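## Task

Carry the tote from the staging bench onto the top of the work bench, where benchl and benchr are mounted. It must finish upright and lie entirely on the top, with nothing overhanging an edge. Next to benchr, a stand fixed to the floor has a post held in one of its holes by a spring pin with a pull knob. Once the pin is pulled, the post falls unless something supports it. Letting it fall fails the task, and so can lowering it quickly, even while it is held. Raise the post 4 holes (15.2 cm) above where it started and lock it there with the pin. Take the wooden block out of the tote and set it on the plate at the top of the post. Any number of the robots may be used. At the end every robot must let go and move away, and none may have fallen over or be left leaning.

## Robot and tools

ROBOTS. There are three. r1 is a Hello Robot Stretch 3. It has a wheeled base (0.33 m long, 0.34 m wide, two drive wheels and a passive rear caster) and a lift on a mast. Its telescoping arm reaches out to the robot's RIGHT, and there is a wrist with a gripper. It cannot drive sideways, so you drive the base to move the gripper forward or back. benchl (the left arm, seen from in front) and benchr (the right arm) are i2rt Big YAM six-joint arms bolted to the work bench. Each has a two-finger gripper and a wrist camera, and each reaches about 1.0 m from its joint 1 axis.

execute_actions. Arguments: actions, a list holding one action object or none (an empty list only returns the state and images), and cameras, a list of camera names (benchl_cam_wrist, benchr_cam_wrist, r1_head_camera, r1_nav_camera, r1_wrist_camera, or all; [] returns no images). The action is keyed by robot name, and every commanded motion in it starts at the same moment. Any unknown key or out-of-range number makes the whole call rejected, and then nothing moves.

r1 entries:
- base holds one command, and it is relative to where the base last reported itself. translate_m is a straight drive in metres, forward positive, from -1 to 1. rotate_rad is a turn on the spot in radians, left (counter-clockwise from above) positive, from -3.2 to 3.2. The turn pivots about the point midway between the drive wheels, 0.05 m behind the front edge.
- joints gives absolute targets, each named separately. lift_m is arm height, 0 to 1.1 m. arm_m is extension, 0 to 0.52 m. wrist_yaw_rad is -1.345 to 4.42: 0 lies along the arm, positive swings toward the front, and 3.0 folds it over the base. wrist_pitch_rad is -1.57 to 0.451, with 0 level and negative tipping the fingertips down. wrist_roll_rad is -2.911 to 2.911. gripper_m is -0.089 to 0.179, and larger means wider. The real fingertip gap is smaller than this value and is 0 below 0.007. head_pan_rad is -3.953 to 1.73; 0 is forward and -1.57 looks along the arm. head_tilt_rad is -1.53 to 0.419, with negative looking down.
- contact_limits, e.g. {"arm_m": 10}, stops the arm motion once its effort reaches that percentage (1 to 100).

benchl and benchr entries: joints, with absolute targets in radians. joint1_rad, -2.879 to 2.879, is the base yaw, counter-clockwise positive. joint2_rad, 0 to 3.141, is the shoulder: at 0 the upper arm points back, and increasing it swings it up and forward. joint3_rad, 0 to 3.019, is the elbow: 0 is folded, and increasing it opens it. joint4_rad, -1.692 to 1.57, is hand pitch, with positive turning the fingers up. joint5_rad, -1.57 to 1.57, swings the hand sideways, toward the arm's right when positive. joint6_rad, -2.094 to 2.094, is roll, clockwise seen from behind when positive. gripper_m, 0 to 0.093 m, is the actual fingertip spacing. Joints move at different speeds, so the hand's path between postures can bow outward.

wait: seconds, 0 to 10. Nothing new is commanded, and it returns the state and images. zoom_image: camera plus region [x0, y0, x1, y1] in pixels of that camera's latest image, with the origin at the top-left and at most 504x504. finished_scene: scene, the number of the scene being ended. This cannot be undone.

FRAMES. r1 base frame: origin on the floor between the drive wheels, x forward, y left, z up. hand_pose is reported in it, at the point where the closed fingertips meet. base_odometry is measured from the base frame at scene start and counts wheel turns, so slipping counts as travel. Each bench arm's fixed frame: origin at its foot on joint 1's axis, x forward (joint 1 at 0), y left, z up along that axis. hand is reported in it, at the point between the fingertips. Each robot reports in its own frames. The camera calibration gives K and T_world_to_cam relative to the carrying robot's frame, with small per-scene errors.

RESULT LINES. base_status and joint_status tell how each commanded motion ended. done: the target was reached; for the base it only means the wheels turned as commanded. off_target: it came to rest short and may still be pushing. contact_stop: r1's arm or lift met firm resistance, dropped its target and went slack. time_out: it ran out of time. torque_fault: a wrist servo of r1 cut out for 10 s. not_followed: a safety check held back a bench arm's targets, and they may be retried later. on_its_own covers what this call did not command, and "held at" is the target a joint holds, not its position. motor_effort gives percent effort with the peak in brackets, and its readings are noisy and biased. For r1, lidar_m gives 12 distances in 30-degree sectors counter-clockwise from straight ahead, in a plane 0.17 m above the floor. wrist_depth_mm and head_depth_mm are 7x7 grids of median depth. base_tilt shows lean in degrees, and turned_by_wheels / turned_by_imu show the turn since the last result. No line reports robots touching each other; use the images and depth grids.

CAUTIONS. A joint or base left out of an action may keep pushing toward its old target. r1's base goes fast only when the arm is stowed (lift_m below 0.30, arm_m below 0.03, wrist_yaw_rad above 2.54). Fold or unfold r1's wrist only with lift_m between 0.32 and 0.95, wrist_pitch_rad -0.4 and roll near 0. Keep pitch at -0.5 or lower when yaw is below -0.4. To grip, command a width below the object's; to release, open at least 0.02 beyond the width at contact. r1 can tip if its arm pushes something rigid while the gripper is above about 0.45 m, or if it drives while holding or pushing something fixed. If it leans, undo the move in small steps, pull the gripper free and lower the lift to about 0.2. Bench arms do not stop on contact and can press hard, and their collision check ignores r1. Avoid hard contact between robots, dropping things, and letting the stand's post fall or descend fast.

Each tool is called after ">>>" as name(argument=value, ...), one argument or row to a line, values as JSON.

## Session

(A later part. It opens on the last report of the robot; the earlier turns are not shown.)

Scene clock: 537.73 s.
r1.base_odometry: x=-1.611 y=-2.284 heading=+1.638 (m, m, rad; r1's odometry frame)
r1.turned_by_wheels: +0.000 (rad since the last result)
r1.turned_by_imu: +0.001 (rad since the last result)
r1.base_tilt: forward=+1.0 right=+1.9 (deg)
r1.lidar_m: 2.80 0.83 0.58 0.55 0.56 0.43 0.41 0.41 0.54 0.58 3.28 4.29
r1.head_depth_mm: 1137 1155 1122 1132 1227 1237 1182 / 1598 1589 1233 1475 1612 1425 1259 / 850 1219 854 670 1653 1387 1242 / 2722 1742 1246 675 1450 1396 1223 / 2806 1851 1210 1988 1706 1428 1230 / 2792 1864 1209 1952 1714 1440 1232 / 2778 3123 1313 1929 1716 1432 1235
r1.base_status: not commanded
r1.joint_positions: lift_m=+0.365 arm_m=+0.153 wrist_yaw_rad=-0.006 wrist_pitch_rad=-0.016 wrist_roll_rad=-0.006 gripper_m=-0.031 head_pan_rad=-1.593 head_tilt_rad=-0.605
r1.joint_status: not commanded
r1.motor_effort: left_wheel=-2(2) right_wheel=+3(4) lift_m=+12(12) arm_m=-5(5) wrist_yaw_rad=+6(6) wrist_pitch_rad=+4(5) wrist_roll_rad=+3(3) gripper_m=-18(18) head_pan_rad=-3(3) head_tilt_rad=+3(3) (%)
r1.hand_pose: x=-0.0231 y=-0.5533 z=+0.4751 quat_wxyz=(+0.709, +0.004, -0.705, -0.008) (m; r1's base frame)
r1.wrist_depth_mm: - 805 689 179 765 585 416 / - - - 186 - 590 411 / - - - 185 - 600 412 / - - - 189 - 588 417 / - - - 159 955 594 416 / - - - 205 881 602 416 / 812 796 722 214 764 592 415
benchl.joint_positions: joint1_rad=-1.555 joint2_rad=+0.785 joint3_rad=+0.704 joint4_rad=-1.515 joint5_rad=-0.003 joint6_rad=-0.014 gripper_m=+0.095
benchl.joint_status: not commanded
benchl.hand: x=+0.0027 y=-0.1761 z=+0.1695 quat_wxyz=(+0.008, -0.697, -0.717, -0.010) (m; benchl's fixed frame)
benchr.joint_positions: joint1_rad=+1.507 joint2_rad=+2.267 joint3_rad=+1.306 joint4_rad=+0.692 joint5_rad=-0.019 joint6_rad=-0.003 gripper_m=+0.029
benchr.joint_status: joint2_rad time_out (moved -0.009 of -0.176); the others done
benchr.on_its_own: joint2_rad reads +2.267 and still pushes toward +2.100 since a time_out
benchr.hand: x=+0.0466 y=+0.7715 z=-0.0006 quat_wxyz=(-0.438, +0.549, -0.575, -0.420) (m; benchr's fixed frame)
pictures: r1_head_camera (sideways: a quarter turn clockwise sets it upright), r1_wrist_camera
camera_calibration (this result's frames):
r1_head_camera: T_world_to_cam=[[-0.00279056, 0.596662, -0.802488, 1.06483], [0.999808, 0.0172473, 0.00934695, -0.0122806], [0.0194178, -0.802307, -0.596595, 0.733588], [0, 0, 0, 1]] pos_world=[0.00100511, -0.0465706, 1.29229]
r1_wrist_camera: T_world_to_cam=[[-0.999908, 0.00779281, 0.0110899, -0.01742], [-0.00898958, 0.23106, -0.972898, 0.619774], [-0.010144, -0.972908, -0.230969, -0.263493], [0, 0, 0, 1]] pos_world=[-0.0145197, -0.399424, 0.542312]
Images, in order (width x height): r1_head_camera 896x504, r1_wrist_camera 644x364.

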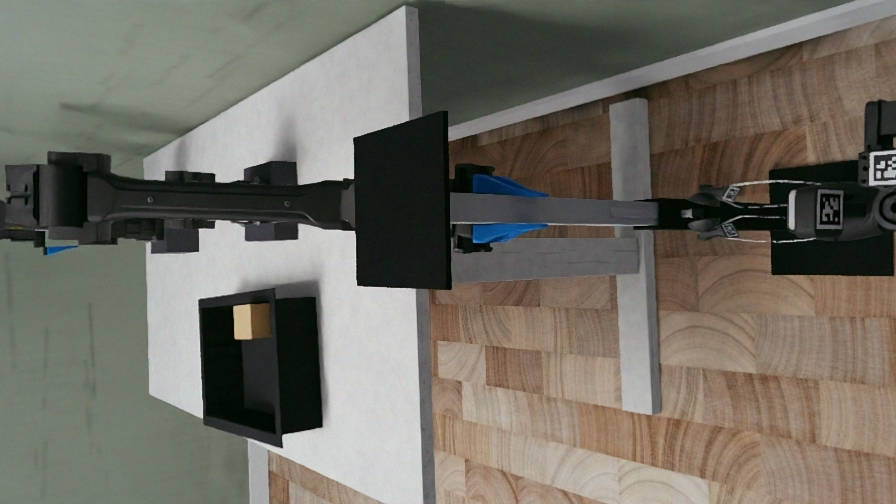

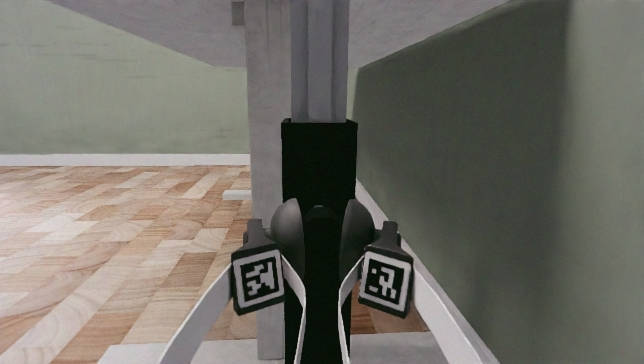

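>>> execute_actions(
  actions=[
    {"r1":{"joints":{"gripper_m":0.055}},"benchr":{"joints":{"joint2_rad":2.22,"joint4_rad":0.725}}},
  ],
  cameras=[],
)

>>> execute_actions(
  actions=[
    {"r1":{"joints":{"arm_m":0.178,"lift_m":0.369}}},
  ],
  cameras=[],
)

>>> execute_actions(
  actions=[
    {"r1":{"joints":{"gripper_m":-0.035}}},
  ],
  cameras=[],
)

>>> execute_actions(
  actions=[
    {"r1":{"joints":{"arm_m":0.164}}},
  ],
  cameras=["r1_wrist_camera","r1_head_camera"],
)

Scene clock: 548.87 s.
r1.base_odometry: x=-1.611 y=-2.284 heading=+1.638 (m, m, rad; r1's odometry frame)
r1.turned_by_wheels: +0.000 (rad since the last result)
r1.turned_by_imu: +0.001 (rad since the last result)
r1.base_tilt: forward=+1.0 right=+1.9 (deg)
r1.lidar_m: 2.79 0.83 0.58 0.55 0.56 0.43 0.40 0.41 0.54 0.58 3.28 4.27
r1.head_depth_mm: 1138 1152 1130 1130 1224 1249 1176 / 1609 1597 1238 1476 1603 1419 1257 / 853 1229 856 673 1652 1394 1244 / 2699 1725 1252 675 1456 1391 1216 / 2799 1849 1218 2006 1708 1429 1232 / 2777 1865 1207 1945 1718 1444 1234 / 2763 3107 1312 1949 1705 1437 1237
r1.base_status: not commanded
r1.joint_positions: lift_m=+0.365 arm_m=+0.152 wrist_yaw_rad=-0.002 wrist_pitch_rad=-0.016 wrist_roll_rad=-0.006 gripper_m=+0.055 head_pan_rad=-1.593 head_tilt_rad=-0.605
r1.joint_status: all done
r1.motor_effort: left_wheel=-2(2) right_wheel=+3(4) lift_m=+12(12) arm_m=-2(5) wrist_yaw_rad=+2(6) wrist_pitch_rad=+4(5) wrist_roll_rad=+3(3) gripper_m=+0(80) head_pan_rad=-2(2) head_tilt_rad=+2(2) (%)
r1.hand_pose: x=-0.0220 y=-0.5531 z=+0.4751 quat_wxyz=(+0.709, +0.005, -0.705, -0.007) (m; r1's base frame)
r1.wrist_depth_mm: - 793 682 178 750 584 414 / - - - 186 - 605 418 / - - - 187 - 601 421 / - - - 190 - 598 415 / - - - 194 866 601 421 / - - 807 207 - 611 420 / 814 798 772 214 778 570 420
benchl.joint_positions: joint1_rad=-1.555 joint2_rad=+0.785 joint3_rad=+0.704 joint4_rad=-1.515 joint5_rad=-0.003 joint6_rad=-0.014 gripper_m=+0.095
benchl.joint_status: not commanded
benchl.hand: x=+0.0027 y=-0.1761 z=+0.1695 quat_wxyz=(+0.008, -0.697, -0.717, -0.010) (m; benchl's fixed frame)
benchr.joint_positions: joint1_rad=+1.507 joint2_rad=+2.269 joint3_rad=+1.307 joint4_rad=+0.692 joint5_rad=-0.019 joint6_rad=-0.003 gripper_m=+0.029
benchr.joint_status: all done
benchr.hand: x=+0.0466 y=+0.7714 z=-0.0022 quat_wxyz=(-0.437, +0.550, -0.575, -0.419) (m; benchr's fixed frame)
pictures: none
No camera images: the call's "cameras" was empty. Leave "cameras" out to get every camera's image.

Scene clock: 550.00 s.
r1.base_odometry: x=-1.611 y=-2.284 heading=+1.638 (m, m, rad; r1's odometry frame)
r1.turned_by_wheels: +0.000 (rad since the last result)
r1.turned_by_imu: +0.000 (rad since the last result)
r1.base_tilt: forward=+1.1 right=+1.9 (deg)
r1.lidar_m: 2.79 0.83 0.58 0.55 0.56 0.43 0.41 0.41 0.54 0.58 3.28 4.28
r1.head_depth_mm: 1137 1147 1129 1131 1227 1250 1186 / 1600 1605 1235 1482 1612 1422 1247 / 856 1234 852 672 1653 1397 1263 / 2708 1744 1244 673 1468 1394 1217 / 2814 1850 1208 1990 1720 1424 1231 / 2818 1862 1202 1930 1717 1426 1234 / 2805 3017 1321 1941 1717 1432 1233
r1.base_status: not commanded
r1.joint_positions: lift_m=+0.368 arm_m=+0.178 wrist_yaw_rad=-0.002 wrist_pitch_rad=-0.016 wrist_roll_rad=-0.006 gripper_m=+0.055 head_pan_rad=-1.593 head_tilt_rad=-0.605
r1.joint_status: all done
r1.motor_effort: left_wheel=-2(2) right_wheel=+3(3) lift_m=+38(34) arm_m=+3(4) wrist_yaw_rad=+2(2) wrist_pitch_rad=+5(5) wrist_roll_rad=+3(3) gripper_m=+0(1) head_pan_rad=-3(2) head_tilt_rad=+2(3) (%)
r1.hand_pose: x=-0.0219 y=-0.5785 z=+0.4788 quat_wxyz=(+0.709, +0.005, -0.705, -0.007) (m; r1's base frame)
r1.wrist_depth_mm: - 787 670 156 755 574 410 / - - - 160 - 604 421 / - - - 160 - 596 417 / - - - 163 - 599 416 / - - - 168 890 596 412 / - - 640 174 - 599 418 / 802 814 794 184 792 573 415
benchl.joint_positions: joint1_rad=-1.555 joint2_rad=+0.785 joint3_rad=+0.704 joint4_rad=-1.515 joint5_rad=-0.003 joint6_rad=-0.014 gripper_m=+0.095
benchl.joint_status: not commanded
benchl.hand: x=+0.0027 y=-0.1761 z=+0.1695 quat_wxyz=(+0.008, -0.697, -0.717, -0.010) (m; benchl's fixed frame)
benchr.joint_positions: joint1_rad=+1.507 joint2_rad=+2.269 joint3_rad=+1.307 joint4_rad=+0.692 joint5_rad=-0.019 joint6_rad=-0.003 gripper_m=+0.029
benchr.joint_status: not commanded
benchr.hand: x=+0.0466 y=+0.7714 z=-0.0022 quat_wxyz=(-0.437, +0.550, -0.575, -0.419) (m; benchr's fixed frame)
pictures: none
No camera images: the call's "cameras" was empty. Leave "cameras" out to get every camera's image.

Scene clock: 551.40 s.
r1.base_odometry: x=-1.611 y=-2.284 heading=+1.638 (m, m, rad; r1's odometry frame)
r1.turned_by_wheels: +0.000 (rad since the last result)
r1.turned_by_imu: +0.000 (rad since the last result)
r1.base_tilt: forward=+1.1 right=+1.9 (deg)
r1.lidar_m: 2.79 0.83 0.58 0.55 0.56 0.43 0.41 0.41 0.54 0.58 3.29 4.28
r1.head_depth_mm: 1131 1155 1130 1135 1222 1248 1178 / 1600 1609 1242 1472 1611 1435 1256 / 852 1234 855 674 1644 1388 1273 / 2690 1757 1245 676 1462 1401 1210 / 2789 1856 1216 1995 1701 1422 1238 / 2775 1859 1203 1944 1716 1434 1230 / 2734 3087 1321 1940 1715 1427 1236
r1.base_status: not commanded
r1.joint_positions: lift_m=+0.368 arm_m=+0.178 wrist_yaw_rad=-0.004 wrist_pitch_rad=-0.017 wrist_roll_rad=-0.006 gripper_m=-0.034 head_pan_rad=-1.593 head_tilt_rad=-0.605
r1.joint_status: all done
r1.motor_effort: left_wheel=-2(2) right_wheel=+3(3) lift_m=+37(37) arm_m=+4(4) wrist_yaw_rad=+4(4) wrist_pitch_rad=+4(4) wrist_roll_rad=+3(3) gripper_m=-23(99) head_pan_rad=-3(3) head_tilt_rad=+2(2) (%)
r1.hand_pose: x=-0.0224 y=-0.5784 z=+0.4786 quat_wxyz=(+0.709, +0.005, -0.705, -0.008) (m; r1's base frame)
r1.wrist_depth_mm: - 799 679 155 753 583 414 / - - - 160 - 588 411 / - - - 162 - 592 416 / - - - 163 - 600 411 / - - - 168 947 602 420 / - - - 173 873 601 413 / 811 803 784 185 819 569 417
benchl.joint_positions: joint1_rad=-1.555 joint2_rad=+0.785 joint3_rad=+0.704 joint4_rad=-1.515 joint5_rad=-0.003 joint6_rad=-0.014 gripper_m=+0.095
benchl.joint_status: not commanded
benchl.hand: x=+0.0027 y=-0.1761 z=+0.1695 quat_wxyz=(+0.008, -0.697, -0.717, -0.010) (m; benchl's fixed frame)
benchr.joint_positions: joint1_rad=+1.507 joint2_rad=+2.269 joint3_rad=+1.307 joint4_rad=+0.692 joint5_rad=-0.019 joint6_rad=-0.003 gripper_m=+0.029
benchr.joint_status: not commanded
benchr.hand: x=+0.0466 y=+0.7714 z=-0.0022 quat_wxyz=(-0.437, +0.550, -0.575, -0.419) (m; benchr's fixed frame)
pictures: none
No camera images: the call's "cameras" was empty. Leave "cameras" out to get every camera's image.

Scene clock: 552.33 s.
r1.base_odometry: x=-1.611 y=-2.284 heading=+1.638 (m, m, rad; r1's odometry frame)
r1.turned_by_wheels: +0.000 (rad since the last result)
r1.turned_by_imu: +0.000 (rad since the last result)
r1.base_tilt: forward=+1.0 right=+1.9 (deg)
r1.lidar_m: 2.79 0.84 0.58 0.55 0.56 0.43 0.40 0.41 0.54 0.58 3.28 4.27
r1.head_depth_mm: 1133 1151 1128 1131 1231 1244 1187 / 1612 1612 1238 1473 1611 1422 1249 / 851 1238 855 670 1647 1391 1267 / 2783 1745 1242 675 1455 1394 1217 / 2787 1849 1211 1987 1712 1441 1228 / 2803 1853 1206 1928 1722 1435 1241 / 2763 3112 1315 1960 1720 1437 1229
r1.base_status: not commanded
r1.joint_positions: lift_m=+0.368 arm_m=+0.165 wrist_yaw_rad=-0.003 wrist_pitch_rad=-0.015 wrist_roll_rad=-0.006 gripper_m=-0.031 head_pan_rad=-1.593 head_tilt_rad=-0.605
r1.joint_status: all done
r1.motor_effort: left_wheel=-2(2) right_wheel=+3(3) lift_m=+37(37) arm_m=-9(8) wrist_yaw_rad=+3(3) wrist_pitch_rad=+4(4) wrist_roll_rad=+3(3) gripper_m=-19(22) head_pan_rad=-3(3) head_tilt_rad=+2(3) (%)
r1.hand_pose: x=-0.0223 y=-0.5658 z=+0.4791 quat_wxyz=(+0.709, +0.005, -0.705, -0.007) (m; r1's base frame)
r1.wrist_depth_mm: - 771 665 167 742 566 410 / - - - 172 - 598 415 / - - - 174 - 589 413 / - - - 176 - 596 412 / - - - 175 965 599 415 / - - - 190 822 604 414 / 839 812 735 198 821 567 417
benchl.joint_positions: joint1_rad=-1.555 joint2_rad=+0.785 joint3_rad=+0.704 joint4_rad=-1.515 joint5_rad=-0.003 joint6_rad=-0.014 gripper_m=+0.095
benchl.joint_status: not commanded
benchl.hand: x=+0.0027 y=-0.1761 z=+0.1695 quat_wxyz=(+0.008, -0.697, -0.717, -0.010) (m; benchl's fixed frame)
benchr.joint_positions: joint1_rad=+1.507 joint2_rad=+2.269 joint3_rad=+1.307 joint4_rad=+0.692 joint5_rad=-0.019 joint6_rad=-0.003 gripper_m=+0.029
benchr.joint_status: not commanded
benchr.hand: x=+0.0466 y=+0.7714 z=-0.0022 quat_wxyz=(-0.437, +0.550, -0.575, -0.419) (m; benchr's fixed frame)
pictures: r1_head_camera (sideways: a quarter turn clockwise sets it upright), r1_wrist_camera
camera_calibration (this result's frames):
r1_head_camera: T_world_to_cam=[[-0.0027907, 0.596662, -0.802488, 1.06483], [0.999808, 0.0172476, 0.00934695, -0.0122806], [0.0194179, -0.802307, -0.596595, 0.733588], [0, 0, 0, 1]] pos_world=[0.00100512, -0.0465706, 1.29229]
r1_wrist_camera: T_world_to_cam=[[-0.999927, 0.0048007, 0.0110896, -0.0182924], [-0.00968536, 0.230402, -0.973047, 0.626158], [-0.00722638, -0.973084, -0.230339, -0.275017], [0, 0, 0, 1]] pos_world=[-0.0142138, -0.411795, 0.546137]
Images, in order (width x height): r1_head_camera 896x504, r1_wrist_camera 644x364.

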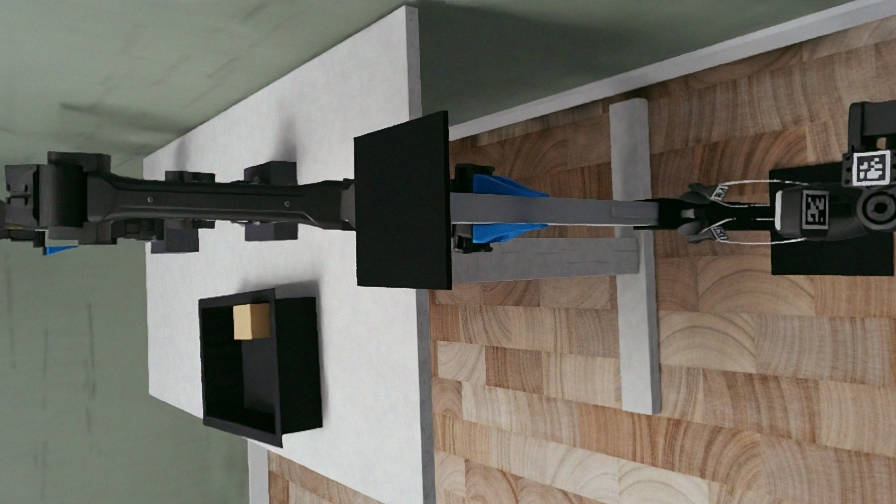

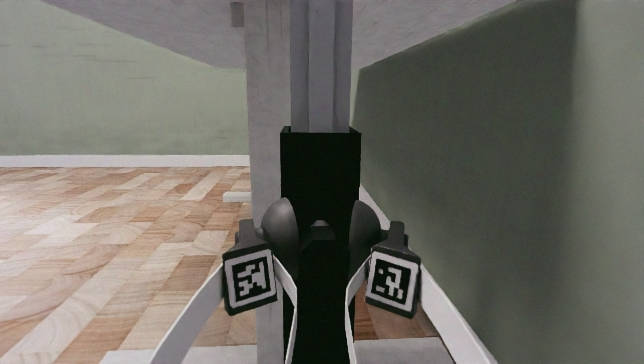

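>>> execute_actions(
  actions=[
    {"r1":{"joints":{"arm_m":0.160}},"benchr":{"joints":{"joint2_rad":2.27}}},
  ],
  cameras=["r1_wrist_camera","r1_head_camera"],
)

Scene clock: 557.53 s.
r1.base_odometry: x=-1.611 y=-2.284 heading=+1.638 (m, m, rad; r1's odometry frame)
r1.turned_by_wheels: +0.000 (rad since the last result)
r1.turned_by_imu: +0.001 (rad since the last result)
r1.base_tilt: forward=+1.1 right=+1.9 (deg)
r1.lidar_m: 2.79 0.83 0.58 0.55 0.56 0.43 0.41 0.41 0.54 0.58 3.27 4.30
r1.head_depth_mm: 1139 1151 1132 1130 1219 1251 1182 / 1600 1596 1241 1479 1623 1412 1253 / 851 1232 857 672 1661 1393 1256 / 2682 1738 1239 673 1467 1404 1220 / 2777 1858 1216 1982 1706 1433 1228 / 2772 1842 1212 1929 1718 1429 1231 / 2782 3126 1318 1941 1728 1440 1234
r1.base_status: not commanded
r1.joint_positions: lift_m=+0.368 arm_m=+0.161 wrist_yaw_rad=-0.004 wrist_pitch_rad=-0.014 wrist_roll_rad=-0.006 gripper_m=-0.031 head_pan_rad=-1.593 head_tilt_rad=-0.605
r1.joint_status: all done
r1.motor_effort: left_wheel=-3(3) right_wheel=+5(4) lift_m=+37(37) arm_m=-5(10) wrist_yaw_rad=+3(3) wrist_pitch_rad=+4(4) wrist_roll_rad=+3(3) gripper_m=-19(20) head_pan_rad=-2(3) head_tilt_rad=+2(3) (%)
r1.hand_pose: x=-0.0224 y=-0.5614 z=+0.4793 quat_wxyz=(+0.709, +0.004, -0.705, -0.007) (m; r1's base frame)
r1.wrist_depth_mm: - 778 652 171 738 577 414 / - - - 177 - 597 413 / - - - 181 - 593 414 / - - - 181 - 599 407 / - - - 153 974 599 418 / - - - 197 853 602 412 / 807 823 746 204 765 610 420
benchl.joint_positions: joint1_rad=-1.555 joint2_rad=+0.785 joint3_rad=+0.704 joint4_rad=-1.515 joint5_rad=-0.003 joint6_rad=-0.014 gripper_m=+0.095
benchl.joint_status: not commanded
benchl.hand: x=+0.0027 y=-0.1761 z=+0.1695 quat_wxyz=(+0.008, -0.697, -0.717, -0.010) (m; benchl's fixed frame)
benchr.joint_positions: joint1_rad=+1.507 joint2_rad=+2.274 joint3_rad=+1.307 joint4_rad=+0.702 joint5_rad=-0.019 joint6_rad=-0.003 gripper_m=+0.029
benchr.joint_status: all done
benchr.hand: x=+0.0466 y=+0.7714 z=-0.0034 quat_wxyz=(-0.439, +0.549, -0.574, -0.420) (m; benchr's fixed frame)
pictures: r1_head_camera (sideways: a quarter turn clockwise sets it upright), r1_wrist_camera
camera_calibration (this result's frames):
r1_head_camera: T_world_to_cam=[[-0.00278318, 0.59661, -0.802526, 1.06488], [0.999808, 0.0172336, 0.0093444, -0.0122773], [0.0194054, -0.802346, -0.596543, 0.73352], [0, 0, 0, 1]] pos_world=[0.00100443, -0.0465712, 1.29229]
r1_wrist_camera: T_world_to_cam=[[-0.999925, 0.00512735, 0.0110878, -0.0182126], [-0.00961589, 0.229432, -0.973277, 0.624971], [-0.00753423, -0.973311, -0.229365, -0.271327], [0, 0, 0, 1]] pos_world=[-0.0142459, -0.407381, 0.546239]
Images, in order (width x height): r1_head_camera 896x504, r1_wrist_camera 644x364.

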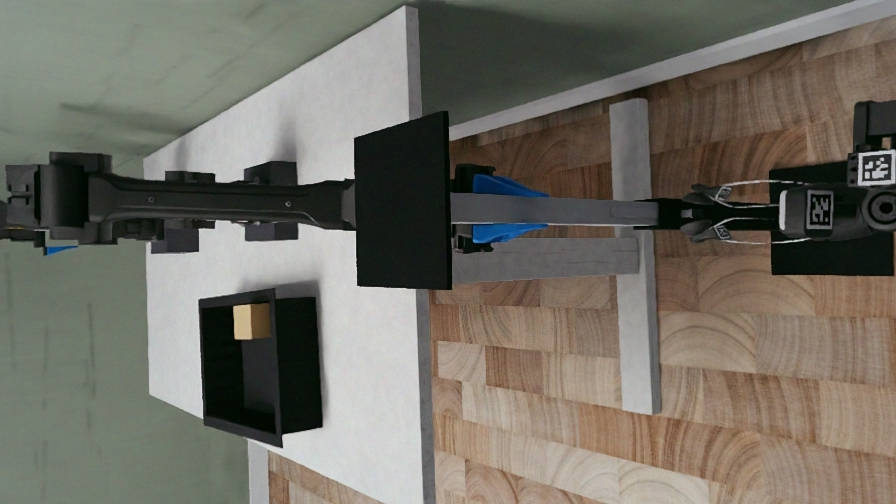

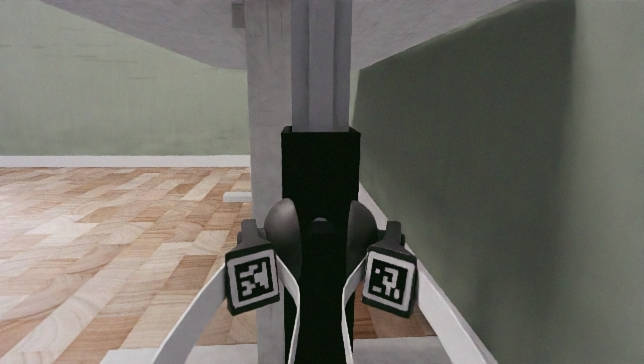

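>>> execute_actions(
  actions=[
    {"r1":{"joints":{"arm_m":0.152,"gripper_m":-0.036}}},
  ],
  cameras=["r1_wrist_camera","r1_head_camera"],
)

>>> zoom_image(
  camera="r1_head_camera",
  region=[600,150,780,270],
)

Scene clock: 563.67 s.
r1.base_odometry: x=-1.611 y=-2.284 heading=+1.638 (m, m, rad; r1's odometry frame)
r1.turned_by_wheels: +0.000 (rad since the last result)
r1.turned_by_imu: +0.001 (rad since the last result)
r1.base_tilt: forward=+1.1 right=+2.0 (deg)
r1.lidar_m: 2.80 0.83 0.58 0.55 0.56 0.43 0.41 0.41 0.54 0.58 3.29 4.27
r1.head_depth_mm: 1134 1147 1133 1129 1222 1248 1184 / 1602 1613 1239 1468 1615 1417 1244 / 850 1233 860 673 1648 1403 1248 / 2724 1741 1243 675 1457 1391 1216 / 2810 1840 1212 1993 1718 1428 1234 / 2746 1849 1211 1932 1705 1428 1228 / 2770 3092 1318 1935 1716 1437 1237
r1.base_status: not commanded
r1.joint_positions: lift_m=+0.368 arm_m=+0.153 wrist_yaw_rad=-0.006 wrist_pitch_rad=-0.014 wrist_roll_rad=-0.006 gripper_m=-0.035 head_pan_rad=-1.593 head_tilt_rad=-0.605
r1.joint_status: all done
r1.motor_effort: left_wheel=-2(2) right_wheel=+5(4) lift_m=+37(37) arm_m=-5(7) wrist_yaw_rad=+6(6) wrist_pitch_rad=+4(4) wrist_roll_rad=+3(3) gripper_m=-19(45) head_pan_rad=-2(3) head_tilt_rad=+3(2) (%)
r1.hand_pose: x=-0.0231 y=-0.5534 z=+0.4793 quat_wxyz=(+0.709, +0.003, -0.705, -0.008) (m; r1's base frame)
r1.wrist_depth_mm: - 774 653 178 727 572 410 / - - - 185 - 595 413 / - - - 185 - 593 414 / - - - 189 - 592 410 / - - - 160 968 592 413 / - - - 205 858 609 412 / 810 800 740 213 773 593 416
benchl.joint_positions: joint1_rad=-1.555 joint2_rad=+0.785 joint3_rad=+0.704 joint4_rad=-1.515 joint5_rad=-0.003 joint6_rad=-0.014 gripper_m=+0.095
benchl.joint_status: not commanded
benchl.hand: x=+0.0027 y=-0.1761 z=+0.1695 quat_wxyz=(+0.008, -0.697, -0.717, -0.010) (m; benchl's fixed frame)
benchr.joint_positions: joint1_rad=+1.507 joint2_rad=+2.274 joint3_rad=+1.307 joint4_rad=+0.702 joint5_rad=-0.019 joint6_rad=-0.003 gripper_m=+0.029
benchr.joint_status: not commanded
benchr.hand: x=+0.0466 y=+0.7714 z=-0.0034 quat_wxyz=(-0.439, +0.549, -0.574, -0.420) (m; benchr's fixed frame)
pictures: r1_head_camera (sideways: a quarter turn clockwise sets it upright), r1_wrist_camera
camera_calibration (this result's frames):
r1_head_camera: T_world_to_cam=[[-0.00278318, 0.59661, -0.802526, 1.06488], [0.999808, 0.0172336, 0.0093444, -0.0122773], [0.0194054, -0.802346, -0.596543, 0.73352], [0, 0, 0, 1]] pos_world=[0.00100443, -0.0465712, 1.29229]
r1_wrist_camera: T_world_to_cam=[[-0.999908, 0.00782993, 0.0110876, -0.0174493], [-0.00899551, 0.229457, -0.973277, 0.623151], [-0.0101648, -0.973287, -0.229365, -0.263568], [0, 0, 0, 1]] pos_world=[-0.0145212, -0.399377, 0.546239]
Images, in order (width x height): r1_head_camera 896x504, r1_wrist_camera 644x364.

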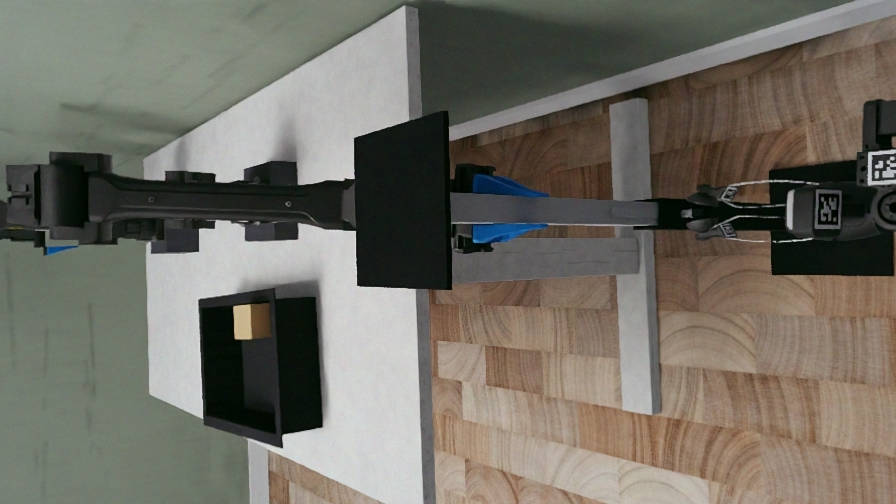

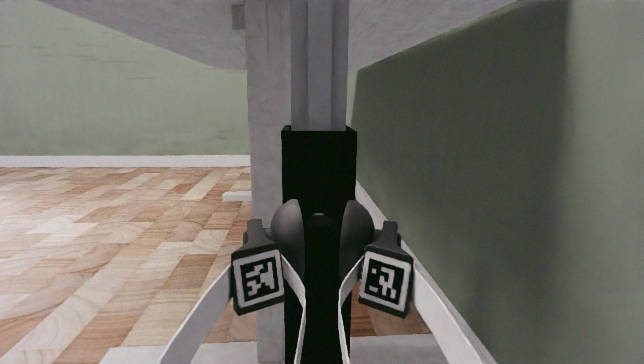

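Region (600, 150, 780, 270) of r1_head_camera's 896x504 image, scaled by 2.800, with more detail than that image has.

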